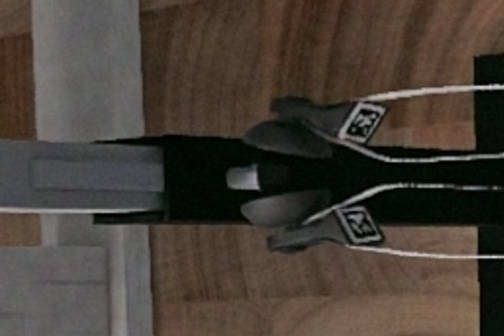

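>>> execute_actions(
  actions=[
    {"r1":{"joints":{"gripper_m":0.055}}},
  ],
  cameras=[],
)

>>> execute_actions(
  actions=[
    {"r1":{"joints":{"arm_m":0.18}}},
  ],
  cameras=[],
)

>>> execute_actions(
  actions=[
    {"r1":{"joints":{"gripper_m":-0.045}}},
  ],
  cameras=[],
)

>>> execute_actions(
  actions=[
    {"r1":{"joints":{"arm_m":0.166}}},
  ],
  cameras=[],
)

>>> execute_actions(
  actions=[
    {"benchr":{"joints":{"joint2_rad":2.295}}},
  ],
  cameras=["r1_wrist_camera","r1_head_camera"],
)

Scene clock: 575.87 s.
r1.base_odometry: x=-1.611 y=-2.284 heading=+1.638 (m, m, rad; r1's odometry frame)
r1.turned_by_wheels: +0.000 (rad since the last result)
r1.turned_by_imu: +0.001 (rad since the last result)
r1.base_tilt: forward=+1.1 right=+1.9 (deg)
r1.lidar_m: 2.80 0.83 0.58 0.55 0.56 0.43 0.41 0.42 0.54 0.58 3.29 4.30
r1.head_depth_mm: 1137 1147 1134 1127 1229 1250 1175 / 1608 1604 1238 1484 1628 1425 1243 / 851 1239 860 673 1646 1385 1249 / 2711 1733 1237 675 1452 1400 1215 / 2812 1871 1219 2009 1711 1437 1222 / 2820 1850 1203 1929 1714 1438 1236 / 2778 3082 1323 1929 1713 1445 1228
r1.base_status: not commanded
r1.joint_positions: lift_m=+0.368 arm_m=+0.152 wrist_yaw_rad=-0.002 wrist_pitch_rad=-0.015 wrist_roll_rad=-0.006 gripper_m=+0.055 head_pan_rad=-1.593 head_tilt_rad=-0.605
r1.joint_status: all done
r1.motor_effort: left_wheel=-2(3) right_wheel=+3(4) lift_m=+37(37) arm_m=-2(5) wrist_yaw_rad=+2(6) wrist_pitch_rad=+4(3) wrist_roll_rad=+3(3) gripper_m=+1(78) head_pan_rad=-2(3) head_tilt_rad=+2(2) (%)
r1.hand_pose: x=-0.0220 y=-0.5531 z=+0.4791 quat_wxyz=(+0.709, +0.005, -0.705, -0.007) (m; r1's base frame)
r1.wrist_depth_mm: - 788 671 179 750 572 417 / - - - 185 - 607 414 / - - - 189 - 600 418 / - - - 190 - 607 414 / - - - 195 875 599 418 / - - 824 206 - 609 421 / 811 815 785 215 767 573 420
benchl.joint_positions: joint1_rad=-1.555 joint2_rad=+0.785 joint3_rad=+0.704 joint4_rad=-1.515 joint5_rad=-0.003 joint6_rad=-0.014 gripper_m=+0.095
benchl.joint_status: not commanded
benchl.hand: x=+0.0027 y=-0.1761 z=+0.1695 quat_wxyz=(+0.008, -0.697, -0.717, -0.010) (m; benchl's fixed frame)
benchr.joint_positions: joint1_rad=+1.507 joint2_rad=+2.274 joint3_rad=+1.307 joint4_rad=+0.702 joint5_rad=-0.019 joint6_rad=-0.003 gripper_m=+0.029
benchr.joint_status: not commanded
benchr.hand: x=+0.0466 y=+0.7714 z=-0.0034 quat_wxyz=(-0.439, +0.549, -0.574, -0.420) (m; benchr's fixed frame)
pictures: none
No camera images: the call's "cameras" was empty. Leave "cameras" out to get every camera's image.

Scene clock: 577.03 s.
r1.base_odometry: x=-1.611 y=-2.284 heading=+1.638 (m, m, rad; r1's odometry frame)
r1.turned_by_wheels: +0.000 (rad since the last result)
r1.turned_by_imu: +0.000 (rad since the last result)
r1.base_tilt: forward=+1.1 right=+1.9 (deg)
r1.lidar_m: 2.79 0.84 0.58 0.55 0.56 0.43 0.41 0.41 0.54 0.58 3.27 4.26
r1.head_depth_mm: 1137 1153 1127 1132 1227 1243 1177 / 1599 1614 1240 1484 1606 1424 1249 / 851 1231 857 674 1650 1393 1264 / 2732 1742 1242 673 1465 1396 1213 / 2783 1858 1223 1973 1723 1437 1223 / 2786 1861 1209 1931 1717 1430 1224 / 2780 3121 1321 1922 1712 1440 1231
r1.base_status: not commanded
r1.joint_positions: lift_m=+0.368 arm_m=+0.180 wrist_yaw_rad=-0.002 wrist_pitch_rad=-0.016 wrist_roll_rad=-0.006 gripper_m=+0.055 head_pan_rad=-1.593 head_tilt_rad=-0.605
r1.joint_status: all done
r1.motor_effort: left_wheel=-1(2) right_wheel=+3(3) lift_m=+37(37) arm_m=+3(5) wrist_yaw_rad=+2(2) wrist_pitch_rad=+4(4) wrist_roll_rad=+3(3) gripper_m=+0(0) head_pan_rad=-2(3) head_tilt_rad=+2(2) (%)
r1.hand_pose: x=-0.0219 y=-0.5806 z=+0.4790 quat_wxyz=(+0.709, +0.005, -0.705, -0.006) (m; r1's base frame)
r1.wrist_depth_mm: - 786 665 153 742 572 412 / - - - 158 - 592 415 / - - - 158 - 616 417 / - - - 160 - 606 415 / - - - 166 889 605 418 / - - 627 172 - 605 417 / 800 831 786 182 824 566 411
benchl.joint_positions: joint1_rad=-1.555 joint2_rad=+0.785 joint3_rad=+0.704 joint4_rad=-1.515 joint5_rad=-0.003 joint6_rad=-0.014 gripper_m=+0.095
benchl.joint_status: not commanded
benchl.hand: x=+0.0027 y=-0.1761 z=+0.1695 quat_wxyz=(+0.008, -0.697, -0.717, -0.010) (m; benchl's fixed frame)
benchr.joint_positions: joint1_rad=+1.507 joint2_rad=+2.274 joint3_rad=+1.307 joint4_rad=+0.702 joint5_rad=-0.019 joint6_rad=-0.003 gripper_m=+0.029
benchr.joint_status: not commanded
benchr.hand: x=+0.0466 y=+0.7714 z=-0.0034 quat_wxyz=(-0.439, +0.549, -0.574, -0.420) (m; benchr's fixed frame)
pictures: none
No camera images: the call's "cameras" was empty. Leave "cameras" out to get every camera's image.

Scene clock: 578.53 s.
r1.base_odometry: x=-1.611 y=-2.284 heading=+1.638 (m, m, rad; r1's odometry frame)
r1.turned_by_wheels: +0.000 (rad since the last result)
r1.turned_by_imu: +0.000 (rad since the last result)
r1.base_tilt: forward=+1.1 right=+1.9 (deg)
r1.lidar_m: 2.79 0.84 0.58 0.55 0.56 0.43 0.41 0.41 0.54 0.58 3.29 4.27
r1.head_depth_mm: 1133 1153 1132 1124 1220 1241 1181 / 1591 1604 1229 1483 1613 1421 1247 / 854 1238 859 675 1659 1390 1265 / 2698 1756 1252 674 1459 1395 1208 / 2797 1842 1213 1932 1715 1431 1228 / 2823 1853 1204 1956 1717 1433 1232 / 2762 3057 1319 1940 1732 1439 1234
r1.base_status: not commanded
r1.joint_positions: lift_m=+0.368 arm_m=+0.180 wrist_yaw_rad=-0.004 wrist_pitch_rad=-0.016 wrist_roll_rad=-0.006 gripper_m=-0.044 head_pan_rad=-1.593 head_tilt_rad=-0.605
r1.joint_status: all done
r1.motor_effort: left_wheel=-2(3) right_wheel=+3(3) lift_m=+37(37) arm_m=+4(3) wrist_yaw_rad=+4(3) wrist_pitch_rad=+5(5) wrist_roll_rad=+3(3) gripper_m=-27(100) head_pan_rad=-3(2) head_tilt_rad=+2(2) (%)
r1.hand_pose: x=-0.0224 y=-0.5805 z=+0.4788 quat_wxyz=(+0.709, +0.005, -0.705, -0.007) (m; r1's base frame)
r1.wrist_depth_mm: - 770 591 153 763 576 416 / - - - 158 - 600 415 / - - - 159 - 596 413 / - - - 161 - 604 415 / - - - 166 863 603 417 / - - - 153 - 606 413 / 815 821 791 183 805 566 412
benchl.joint_positions: joint1_rad=-1.555 joint2_rad=+0.785 joint3_rad=+0.704 joint4_rad=-1.515 joint5_rad=-0.003 joint6_rad=-0.014 gripper_m=+0.095
benchl.joint_status: not commanded
benchl.hand: x=+0.0027 y=-0.1761 z=+0.1695 quat_wxyz=(+0.008, -0.697, -0.717, -0.010) (m; benchl's fixed frame)
benchr.joint_positions: joint1_rad=+1.507 joint2_rad=+2.274 joint3_rad=+1.307 joint4_rad=+0.702 joint5_rad=-0.019 joint6_rad=-0.003 gripper_m=+0.029
benchr.joint_status: not commanded
benchr.hand: x=+0.0466 y=+0.7714 z=-0.0034 quat_wxyz=(-0.439, +0.549, -0.574, -0.420) (m; benchr's fixed frame)
pictures: none
No camera images: the call's "cameras" was empty. Leave "cameras" out to get every camera's image.

Scene clock: 579.47 s.
r1.base_odometry: x=-1.611 y=-2.284 heading=+1.638 (m, m, rad; r1's odometry frame)
r1.turned_by_wheels: +0.000 (rad since the last result)
r1.turned_by_imu: +0.000 (rad since the last result)
r1.base_tilt: forward=+1.0 right=+2.0 (deg)
r1.lidar_m: 2.79 0.84 0.58 0.55 0.56 0.43 0.40 0.41 0.54 0.58 3.27 4.28
r1.head_depth_mm: 1138 1153 1137 1130 1221 1254 1177 / 1594 1594 1240 1483 1610 1425 1248 / 854 1235 859 672 1662 1387 1256 / 2707 1735 1238 672 1455 1395 1223 / 2816 1843 1214 1982 1712 1428 1227 / 2817 1857 1209 1917 1700 1438 1247 / 2804 3100 1315 1952 1717 1438 1234
r1.base_status: not commanded
r1.joint_positions: lift_m=+0.368 arm_m=+0.167 wrist_yaw_rad=-0.003 wrist_pitch_rad=-0.015 wrist_roll_rad=-0.006 gripper_m=-0.041 head_pan_rad=-1.593 head_tilt_rad=-0.605
r1.joint_status: all done
r1.motor_effort: left_wheel=-2(3) right_wheel=+3(4) lift_m=+36(37) arm_m=-10(10) wrist_yaw_rad=+2(3) wrist_pitch_rad=+4(4) wrist_roll_rad=+3(3) gripper_m=-23(26) head_pan_rad=-3(3) head_tilt_rad=+2(2) (%)
r1.hand_pose: x=-0.0222 y=-0.5679 z=+0.4792 quat_wxyz=(+0.709, +0.005, -0.705, -0.007) (m; r1's base frame)
r1.wrist_depth_mm: - 773 663 164 749 574 416 / - - - 171 - 592 415 / - - - 171 - 600 410 / - - - 175 - 595 415 / - - - 164 954 592 412 / - - - 165 850 601 414 / 798 808 732 197 839 560 416
benchl.joint_positions: joint1_rad=-1.555 joint2_rad=+0.785 joint3_rad=+0.704 joint4_rad=-1.515 joint5_rad=-0.003 joint6_rad=-0.014 gripper_m=+0.095
benchl.joint_status: not commanded
benchl.hand: x=+0.0027 y=-0.1761 z=+0.1695 quat_wxyz=(+0.008, -0.697, -0.717, -0.010) (m; benchl's fixed frame)
benchr.joint_positions: joint1_rad=+1.507 joint2_rad=+2.274 joint3_rad=+1.307 joint4_rad=+0.702 joint5_rad=-0.019 joint6_rad=-0.003 gripper_m=+0.029
benchr.joint_status: not commanded
benchr.hand: x=+0.0466 y=+0.7714 z=-0.0034 quat_wxyz=(-0.439, +0.549, -0.574, -0.420) (m; benchr's fixed frame)
pictures: none
No camera images: the call's "cameras" was empty. Leave "cameras" out to get every camera's image.

Scene clock: 579.93 s.
r1.base_odometry: x=-1.611 y=-2.284 heading=+1.638 (m, m, rad; r1's odometry frame)
r1.turned_by_wheels: +0.000 (rad since the last result)
r1.turned_by_imu: +0.000 (rad since the last result)
r1.base_tilt: forward=+1.1 right=+2.0 (deg)
r1.lidar_m: 2.79 0.83 0.58 0.55 0.56 0.43 0.41 0.41 0.54 0.58 3.29 4.26
r1.head_depth_mm: 1142 1154 1132 1125 1223 1252 1172 / 1615 1593 1237 1469 1598 1421 1247 / 847 1215 856 677 1655 1393 1262 / 2777 1743 1251 678 1453 1399 1226 / 2812 1844 1220 2005 1709 1437 1228 / 2786 1852 1213 1927 1723 1435 1230 / 2750 3133 1316 1931 1711 1432 1243
r1.base_status: not commanded
r1.joint_positions: lift_m=+0.368 arm_m=+0.167 wrist_yaw_rad=-0.003 wrist_pitch_rad=-0.015 wrist_roll_rad=-0.006 gripper_m=-0.038 head_pan_rad=-1.593 head_tilt_rad=-0.605
r1.joint_status: not commanded
r1.on_its_own: gripper_m is held at -0.039, not at your -0.045, by its stall guard, which is still easing
r1.motor_effort: left_wheel=-2(2) right_wheel=+3(3) lift_m=+37(37) arm_m=-10(10) wrist_yaw_rad=+3(3) wrist_pitch_rad=+4(4) wrist_roll_rad=+3(3) gripper_m=-22(23) head_pan_rad=-3(3) head_tilt_rad=+3(2) (%)
r1.hand_pose: x=-0.0222 y=-0.5679 z=+0.4792 quat_wxyz=(+0.709, +0.005, -0.705, -0.007) (m; r1's base frame)
r1.wrist_depth_mm: - 785 654 165 737 567 414 / - - - 170 - 592 411 / - - - 170 - 595 414 / - - - 173 - 600 414 / - - - 164 961 596 414 / - - - 164 842 595 417 / 804 828 731 198 834 573 414
benchl.joint_positions: joint1_rad=-1.555 joint2_rad=+0.785 joint3_rad=+0.704 joint4_rad=-1.515 joint5_rad=-0.003 joint6_rad=-0.014 gripper_m=+0.095
benchl.joint_status: not commanded
benchl.hand: x=+0.0027 y=-0.1761 z=+0.1695 quat_wxyz=(+0.008, -0.697, -0.717, -0.010) (m; benchl's fixed frame)
benchr.joint_positions: joint1_rad=+1.507 joint2_rad=+2.280 joint3_rad=+1.308 joint4_rad=+0.711 joint5_rad=-0.019 joint6_rad=-0.003 gripper_m=+0.029
benchr.joint_status: all done
benchr.hand: x=+0.0466 y=+0.7714 z=-0.0058 quat_wxyz=(-0.440, +0.548, -0.574, -0.421) (m; benchr's fixed frame)
pictures: r1_head_camera (sideways: a quarter turn clockwise sets it upright), r1_wrist_camera
camera_calibration (this result's frames):
r1_head_camera: T_world_to_cam=[[-0.00278325, 0.59661, -0.802526, 1.06488], [0.999808, 0.0172338, 0.0093444, -0.0122773], [0.0194055, -0.802346, -0.596543, 0.73352], [0, 0, 0, 1]] pos_world=[0.00100443, -0.0465712, 1.29229]
r1_wrist_camera: T_world_to_cam=[[-0.999929, 0.00432679, 0.0110888, -0.0184298], [-0.0097967, 0.229971, -0.973148, 0.626553], [-0.00676071, -0.973188, -0.229913, -0.277286], [0, 0, 0, 1]] pos_world=[-0.014165, -0.413861, 0.546182]
Images, in order (width x height): r1_head_camera 896x504, r1_wrist_camera 644x364.

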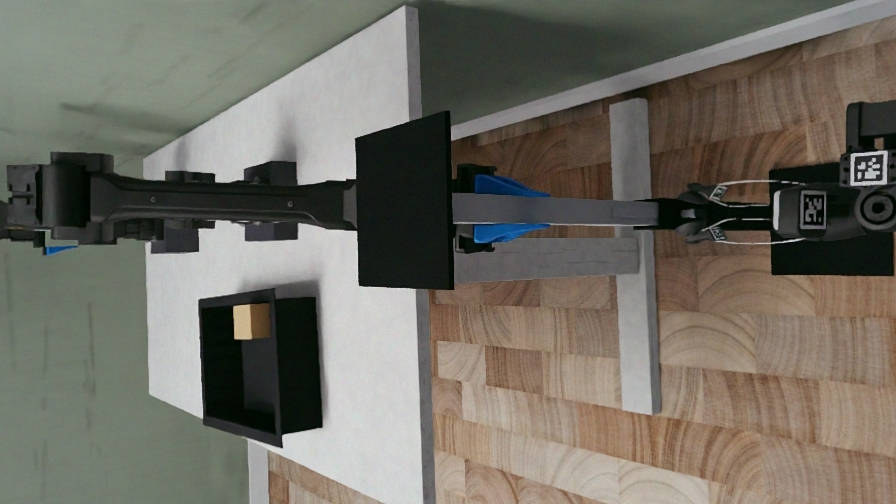

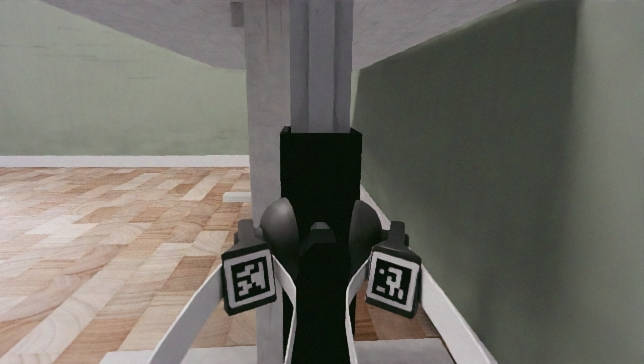

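>>> execute_actions(
  actions=[
    {"r1":{"joints":{"gripper_m":0.055}},"benchr":{"joints":{"joint2_rad":2.15}}},
  ],
  cameras=[],
)

>>> execute_actions(
  actions=[
    {"r1":{"joints":{"arm_m":0.18,"lift_m":0.376}},"benchr":{"joints":{"joint2_rad":2.275}}},
  ],
  cameras=[],
)

>>> execute_actions(
  actions=[
    {"r1":{"joints":{"gripper_m":-0.04}}},
  ],
  cameras=[],
)

>>> execute_actions(
  actions=[
    {"r1":{"joints":{"arm_m":0.166}}},
  ],
  cameras=["r1_wrist_camera"],
)

>>> execute_actions(
  actions=[
    {"r1":{"joints":{"arm_m":0.160}}},
  ],
  cameras=["r1_wrist_camera","r1_head_camera"],
)

Scene clock: 610.23 s.
r1.base_odometry: x=-1.611 y=-2.284 heading=+1.638 (m, m, rad; r1's odometry frame)
r1.turned_by_wheels: +0.000 (rad since the last result)
r1.turned_by_imu: +0.001 (rad since the last result)
r1.base_tilt: forward=+1.1 right=+2.0 (deg)
r1.lidar_m: 2.80 0.84 0.58 0.55 0.56 0.43 0.41 0.41 0.54 0.58 3.27 4.28
r1.head_depth_mm: 1137 1151 1129 1134 1225 1250 1179 / 1597 1613 1240 1482 1605 1413 1244 / 852 1236 858 674 1646 1395 1263 / 2711 1742 1246 675 1464 1395 1215 / 2759 1852 1219 1966 1711 1426 1234 / 2784 1868 1200 1932 1725 1430 1227 / 2800 3065 1317 1940 1720 1442 1230
r1.base_status: not commanded
r1.joint_positions: lift_m=+0.368 arm_m=+0.166 wrist_yaw_rad=-0.002 wrist_pitch_rad=-0.015 wrist_roll_rad=-0.006 gripper_m=+0.055 head_pan_rad=-1.593 head_tilt_rad=-0.605
r1.joint_status: all done
r1.motor_effort: left_wheel=-2(3) right_wheel=+3(4) lift_m=+37(37) arm_m=-2(10) wrist_yaw_rad=+2(3) wrist_pitch_rad=+4(5) wrist_roll_rad=+3(3) gripper_m=+0(78) head_pan_rad=-2(3) head_tilt_rad=+2(3) (%)
r1.hand_pose: x=-0.0220 y=-0.5671 z=+0.4791 quat_wxyz=(+0.709, +0.005, -0.705, -0.007) (m; r1's base frame)
r1.wrist_depth_mm: - 799 673 165 737 564 413 / - - - 171 - 604 419 / - - - 172 - 604 419 / - - - 176 - 609 417 / - - - 179 872 596 418 / - - 644 190 - 605 421 / 814 801 799 198 771 562 419
benchl.joint_positions: joint1_rad=-1.555 joint2_rad=+0.785 joint3_rad=+0.704 joint4_rad=-1.515 joint5_rad=-0.003 joint6_rad=-0.014 gripper_m=+0.095
benchl.joint_status: not commanded
benchl.hand: x=+0.0027 y=-0.1761 z=+0.1695 quat_wxyz=(+0.008, -0.697, -0.717, -0.010) (m; benchl's fixed frame)
benchr.joint_positions: joint1_rad=+1.507 joint2_rad=+2.273 joint3_rad=+1.308 joint4_rad=+0.708 joint5_rad=-0.019 joint6_rad=-0.003 gripper_m=+0.029
benchr.joint_status: all done
benchr.hand: x=+0.0467 y=+0.7723 z=-0.0006 quat_wxyz=(-0.441, +0.547, -0.572, -0.423) (m; benchr's fixed frame)
pictures: none
No camera images: the call's "cameras" was empty. Leave "cameras" out to get every camera's image.

Scene clock: 611.17 s.
r1.base_odometry: x=-1.611 y=-2.284 heading=+1.638 (m, m, rad; r1's odometry frame)
r1.turned_by_wheels: +0.000 (rad since the last result)
r1.turned_by_imu: +0.000 (rad since the last result)
r1.base_tilt: forward=+1.0 right=+1.9 (deg)
r1.lidar_m: 2.80 0.84 0.58 0.55 0.56 0.43 0.41 0.41 0.54 0.58 3.27 4.31
r1.head_depth_mm: 1136 1161 1128 1134 1223 1248 1176 / 1615 1620 1236 1475 1607 1422 1253 / 849 1224 860 676 1656 1390 1272 / 2746 1743 1239 680 1453 1395 1215 / 2775 1841 1209 1996 1716 1424 1219 / 2724 1859 1207 1916 1731 1434 1225 / 2745 3104 1318 1929 1721 1433 1235
r1.base_status: not commanded
r1.joint_positions: lift_m=+0.375 arm_m=+0.180 wrist_yaw_rad=-0.002 wrist_pitch_rad=-0.016 wrist_roll_rad=-0.006 gripper_m=+0.055 head_pan_rad=-1.593 head_tilt_rad=-0.605
r1.joint_status: all done
r1.motor_effort: left_wheel=-2(2) right_wheel=+3(3) lift_m=+38(42) arm_m=+2(3) wrist_yaw_rad=+2(2) wrist_pitch_rad=+5(4) wrist_roll_rad=+3(3) gripper_m=+0(0) head_pan_rad=-3(2) head_tilt_rad=+2(3) (%)
r1.hand_pose: x=-0.0219 y=-0.5805 z=+0.4858 quat_wxyz=(+0.709, +0.005, -0.705, -0.007) (m; r1's base frame)
r1.wrist_depth_mm: - 757 633 152 705 555 418 / - - - 158 - 594 416 / - - - 162 - 599 419 / - - - 162 - 585 416 / - - - 166 902 600 414 / - - 638 136 - 607 415 / 812 830 787 183 832 569 417
benchl.joint_positions: joint1_rad=-1.555 joint2_rad=+0.785 joint3_rad=+0.704 joint4_rad=-1.515 joint5_rad=-0.003 joint6_rad=-0.014 gripper_m=+0.095
benchl.joint_status: not commanded
benchl.hand: x=+0.0027 y=-0.1761 z=+0.1695 quat_wxyz=(+0.008, -0.697, -0.717, -0.010) (m; benchl's fixed frame)
benchr.joint_positions: joint1_rad=+1.507 joint2_rad=+2.279 joint3_rad=+1.308 joint4_rad=+0.709 joint5_rad=-0.019 joint6_rad=-0.003 gripper_m=+0.029
benchr.joint_status: all done
benchr.hand: x=+0.0466 y=+0.7715 z=-0.0053 quat_wxyz=(-0.440, +0.548, -0.574, -0.421) (m; benchr's fixed frame)
pictures: none
No camera images: the call's "cameras" was empty. Leave "cameras" out to get every camera's image.

Scene clock: 612.60 s.
r1.base_odometry: x=-1.611 y=-2.284 heading=+1.638 (m, m, rad; r1's odometry frame)
r1.turned_by_wheels: +0.000 (rad since the last result)
r1.turned_by_imu: +0.000 (rad since the last result)
r1.base_tilt: forward=+1.1 right=+1.9 (deg)
r1.lidar_m: 2.79 0.83 0.58 0.55 0.56 0.43 0.40 0.41 0.54 0.58 3.28 4.29
r1.head_depth_mm: 1137 1153 1136 1135 1223 1245 1180 / 1585 1607 1239 1478 1604 1434 1254 / 848 1230 858 677 1664 1398 1276 / 2710 1725 1251 680 1462 1393 1214 / 2760 1868 1211 1937 1711 1431 1226 / 2778 1848 1204 1946 1705 1437 1232 / 2773 3056 1322 1943 1721 1437 1235
r1.base_status: not commanded
r1.joint_positions: lift_m=+0.375 arm_m=+0.180 wrist_yaw_rad=-0.004 wrist_pitch_rad=-0.017 wrist_roll_rad=-0.006 gripper_m=-0.039 head_pan_rad=-1.593 head_tilt_rad=-0.605
r1.joint_status: all done
r1.motor_effort: left_wheel=-2(2) right_wheel=+3(3) lift_m=+37(37) arm_m=+3(3) wrist_yaw_rad=+3(4) wrist_pitch_rad=+4(4) wrist_roll_rad=+3(3) gripper_m=-25(98) head_pan_rad=-3(3) head_tilt_rad=+3(2) (%)
r1.hand_pose: x=-0.0224 y=-0.5805 z=+0.4856 quat_wxyz=(+0.709, +0.005, -0.705, -0.008) (m; r1's base frame)
r1.wrist_depth_mm: - 770 571 153 720 557 414 / - - - 158 - 586 415 / - - - 162 - 596 421 / - - - 161 - 590 417 / - - - 167 861 601 414 / - - - 136 - 597 419 / 823 830 796 182 835 563 416
benchl.joint_positions: joint1_rad=-1.555 joint2_rad=+0.785 joint3_rad=+0.704 joint4_rad=-1.515 joint5_rad=-0.003 joint6_rad=-0.014 gripper_m=+0.095
benchl.joint_status: not commanded
benchl.hand: x=+0.0027 y=-0.1761 z=+0.1695 quat_wxyz=(+0.008, -0.697, -0.717, -0.010) (m; benchl's fixed frame)
benchr.joint_positions: joint1_rad=+1.507 joint2_rad=+2.279 joint3_rad=+1.308 joint4_rad=+0.709 joint5_rad=-0.019 joint6_rad=-0.003 gripper_m=+0.029
benchr.joint_status: not commanded
benchr.hand: x=+0.0466 y=+0.7715 z=-0.0053 quat_wxyz=(-0.440, +0.548, -0.574, -0.421) (m; benchr's fixed frame)
pictures: none
No camera images: the call's "cameras" was empty. Leave "cameras" out to get every camera's image.

Scene clock: 613.53 s.
r1.base_odometry: x=-1.611 y=-2.284 heading=+1.638 (m, m, rad; r1's odometry frame)
r1.turned_by_wheels: +0.000 (rad since the last result)
r1.turned_by_imu: +0.000 (rad since the last result)
r1.base_tilt: forward=+1.1 right=+2.0 (deg)
r1.lidar_m: 2.78 0.84 0.58 0.55 0.56 0.43 0.41 0.41 0.54 0.58 3.28 4.28
r1.head_depth_mm: 1139 1158 1127 1134 1225 1242 1178 / 1605 1600 1234 1483 1628 1422 1252 / 849 1237 859 677 1644 1405 1260 / 2725 1744 1240 678 1457 1403 1220 / 2823 1856 1208 1992 1724 1431 1241 / 2772 1854 1204 1929 1714 1431 1232 / 2775 3111 1321 1926 1712 1435 1239
r1.base_status: not commanded
r1.joint_positions: lift_m=+0.375 arm_m=+0.168 wrist_yaw_rad=-0.002 wrist_pitch_rad=-0.009 wrist_roll_rad=-0.006 gripper_m=-0.036 head_pan_rad=-1.593 head_tilt_rad=-0.605
r1.joint_status: all done
r1.on_its_own: arm_m is at rest, and its effort (-17) is outside its rest range (-14 to +14)
r1.motor_effort: left_wheel=-1(2) right_wheel=+3(3) lift_m=+37(37) arm_m=-17(18) wrist_yaw_rad=+2(3) wrist_pitch_rad=+3(5) wrist_roll_rad=+3(3) gripper_m=-22(25) head_pan_rad=-2(2) head_tilt_rad=+2(2) (%)
r1.hand_pose: x=-0.0220 y=-0.5688 z=+0.4877 quat_wxyz=(+0.709, +0.003, -0.705, -0.004) (m; r1's base frame)
r1.wrist_depth_mm: - 707 587 164 672 558 413 / - - - 169 - 595 414 / - - - 175 - 593 416 / - - - 173 - 592 416 / - - - 176 968 597 413 / - - - 141 858 600 417 / 828 828 802 194 853 567 415
benchl.joint_positions: joint1_rad=-1.555 joint2_rad=+0.785 joint3_rad=+0.704 joint4_rad=-1.515 joint5_rad=-0.003 joint6_rad=-0.014 gripper_m=+0.095
benchl.joint_status: not commanded
benchl.hand: x=+0.0027 y=-0.1761 z=+0.1695 quat_wxyz=(+0.008, -0.697, -0.717, -0.010) (m; benchl's fixed frame)
benchr.joint_positions: joint1_rad=+1.507 joint2_rad=+2.280 joint3_rad=+1.308 joint4_rad=+0.709 joint5_rad=-0.019 joint6_rad=-0.003 gripper_m=+0.029
benchr.joint_status: not commanded
benchr.hand: x=+0.0466 y=+0.7713 z=-0.0061 quat_wxyz=(-0.439, +0.548, -0.574, -0.421) (m; benchr's fixed frame)
pictures: r1_wrist_camera
camera_calibration (this result's frames):
r1_wrist_camera: T_world_to_cam=[[-0.999932, 0.00362228, 0.0110821, -0.0187209], [-0.00998767, 0.22425, -0.97448, 0.632429], [-0.006015, -0.974525, -0.224199, -0.279777], [0, 0, 0, 1]] pos_world=[-0.014086, -0.414404, 0.553772]
Images, in order (width x height): r1_wrist_camera 644x364.

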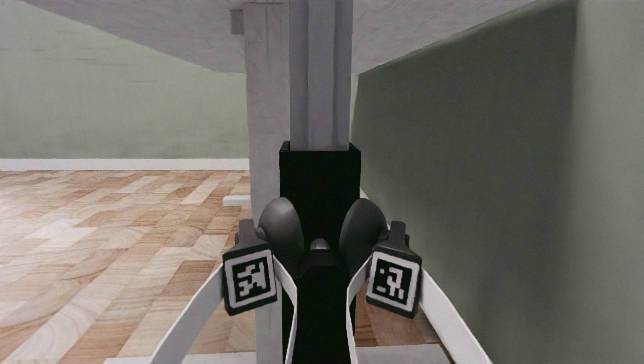

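Scene clock: 614.40 s.
r1.base_odometry: x=-1.611 y=-2.284 heading=+1.638 (m, m, rad; r1's odometry frame)
r1.turned_by_wheels: +0.000 (rad since the last result)
r1.turned_by_imu: +0.000 (rad since the last result)
r1.base_tilt: forward=+1.0 right=+2.0 (deg)
r1.lidar_m: 2.79 0.83 0.58 0.55 0.56 0.43 0.41 0.41 0.54 0.58 3.27 4.27
r1.head_depth_mm: 1141 1159 1135 1129 1221 1245 1176 / 1603 1610 1236 1474 1608 1423 1256 / 847 1236 858 677 1653 1400 1258 / 2688 1745 1253 679 1452 1404 1207 / 2794 1849 1218 1927 1703 1435 1231 / 2795 1858 1212 1928 1728 1437 1228 / 2759 3108 1329 1936 1727 1434 1231
r1.base_status: not commanded
r1.joint_positions: lift_m=+0.375 arm_m=+0.171 wrist_yaw_rad=+0.002 wrist_pitch_rad=-0.007 wrist_roll_rad=-0.006 gripper_m=-0.031 head_pan_rad=-1.593 head_tilt_rad=-0.605
r1.joint_status: arm_m contact_stop (moved +0.003 of -0.008)
r1.on_its_own: gripper_m is held at -0.031, not at your -0.040, by its stall guard, which is still easing; arm_m is slack since a contact_stop, until your next command for it (your +0.160 is given up)
r1.motor_effort: left_wheel=-1(2) right_wheel=+4(4) lift_m=+37(37) arm_m=+0(21) wrist_yaw_rad=-2(3) wrist_pitch_rad=+1(2) wrist_roll_rad=+3(3) gripper_m=-3(21) head_pan_rad=-3(3) head_tilt_rad=+3(3) (%)
r1.hand_pose: x=-0.0209 y=-0.5720 z=+0.4882 quat_wxyz=(+0.709, +0.004, -0.705, -0.002) (m; r1's base frame)
r1.wrist_depth_mm: - 695 579 161 661 562 418 / - - - 167 - 606 419 / - - - 172 - 608 418 / - - - 170 - 608 420 / - - - 174 977 606 418 / - - - 139 877 608 424 / 825 852 814 192 850 572 418
benchl.joint_positions: joint1_rad=-1.555 joint2_rad=+0.785 joint3_rad=+0.704 joint4_rad=-1.515 joint5_rad=-0.003 joint6_rad=-0.014 gripper_m=+0.095
benchl.joint_status: not commanded
benchl.hand: x=+0.0027 y=-0.1761 z=+0.1695 quat_wxyz=(+0.008, -0.697, -0.717, -0.010) (m; benchl's fixed frame)
benchr.joint_positions: joint1_rad=+1.507 joint2_rad=+2.280 joint3_rad=+1.308 joint4_rad=+0.709 joint5_rad=-0.019 joint6_rad=-0.003 gripper_m=+0.029
benchr.joint_status: not commanded
benchr.hand: x=+0.0466 y=+0.7713 z=-0.0061 quat_wxyz=(-0.439, +0.548, -0.574, -0.421) (m; benchr's fixed frame)
pictures: r1_head_camera (sideways: a quarter turn clockwise sets it upright), r1_wrist_camera
camera_calibration (this result's frames):
r1_head_camera: T_world_to_cam=[[-0.00276705, 0.59644, -0.802653, 1.06505], [0.999808, 0.0172023, 0.00933603, -0.0122664], [0.0193758, -0.802473, -0.596373, 0.733299], [0, 0, 0, 1]] pos_world=[0.00100283, -0.046573, 1.2923]
r1_wrist_camera: T_world_to_cam=[[-0.999942, -0.000659949, 0.0107612, -0.0199051], [-0.0106388, 0.22218, -0.974948, 0.632704], [-0.0017475, -0.975006, -0.222174, -0.283932], [0, 0, 0, 1]] pos_world=[-0.0136689, -0.417423, 0.553985]
Images, in order (width x height): r1_head_camera 896x504, r1_wrist_camera 644x364.

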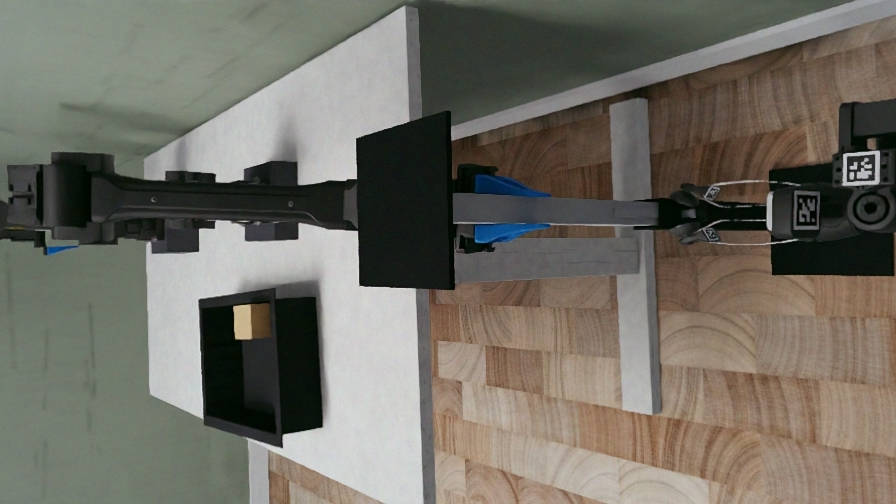

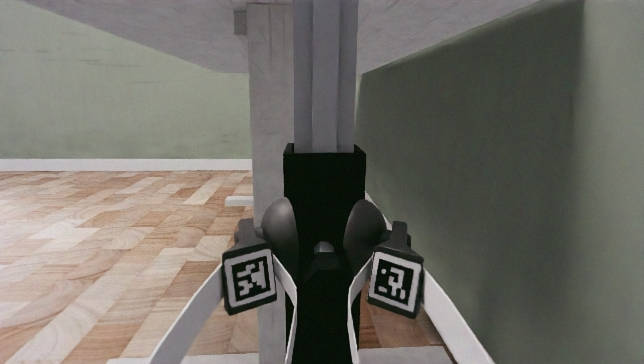

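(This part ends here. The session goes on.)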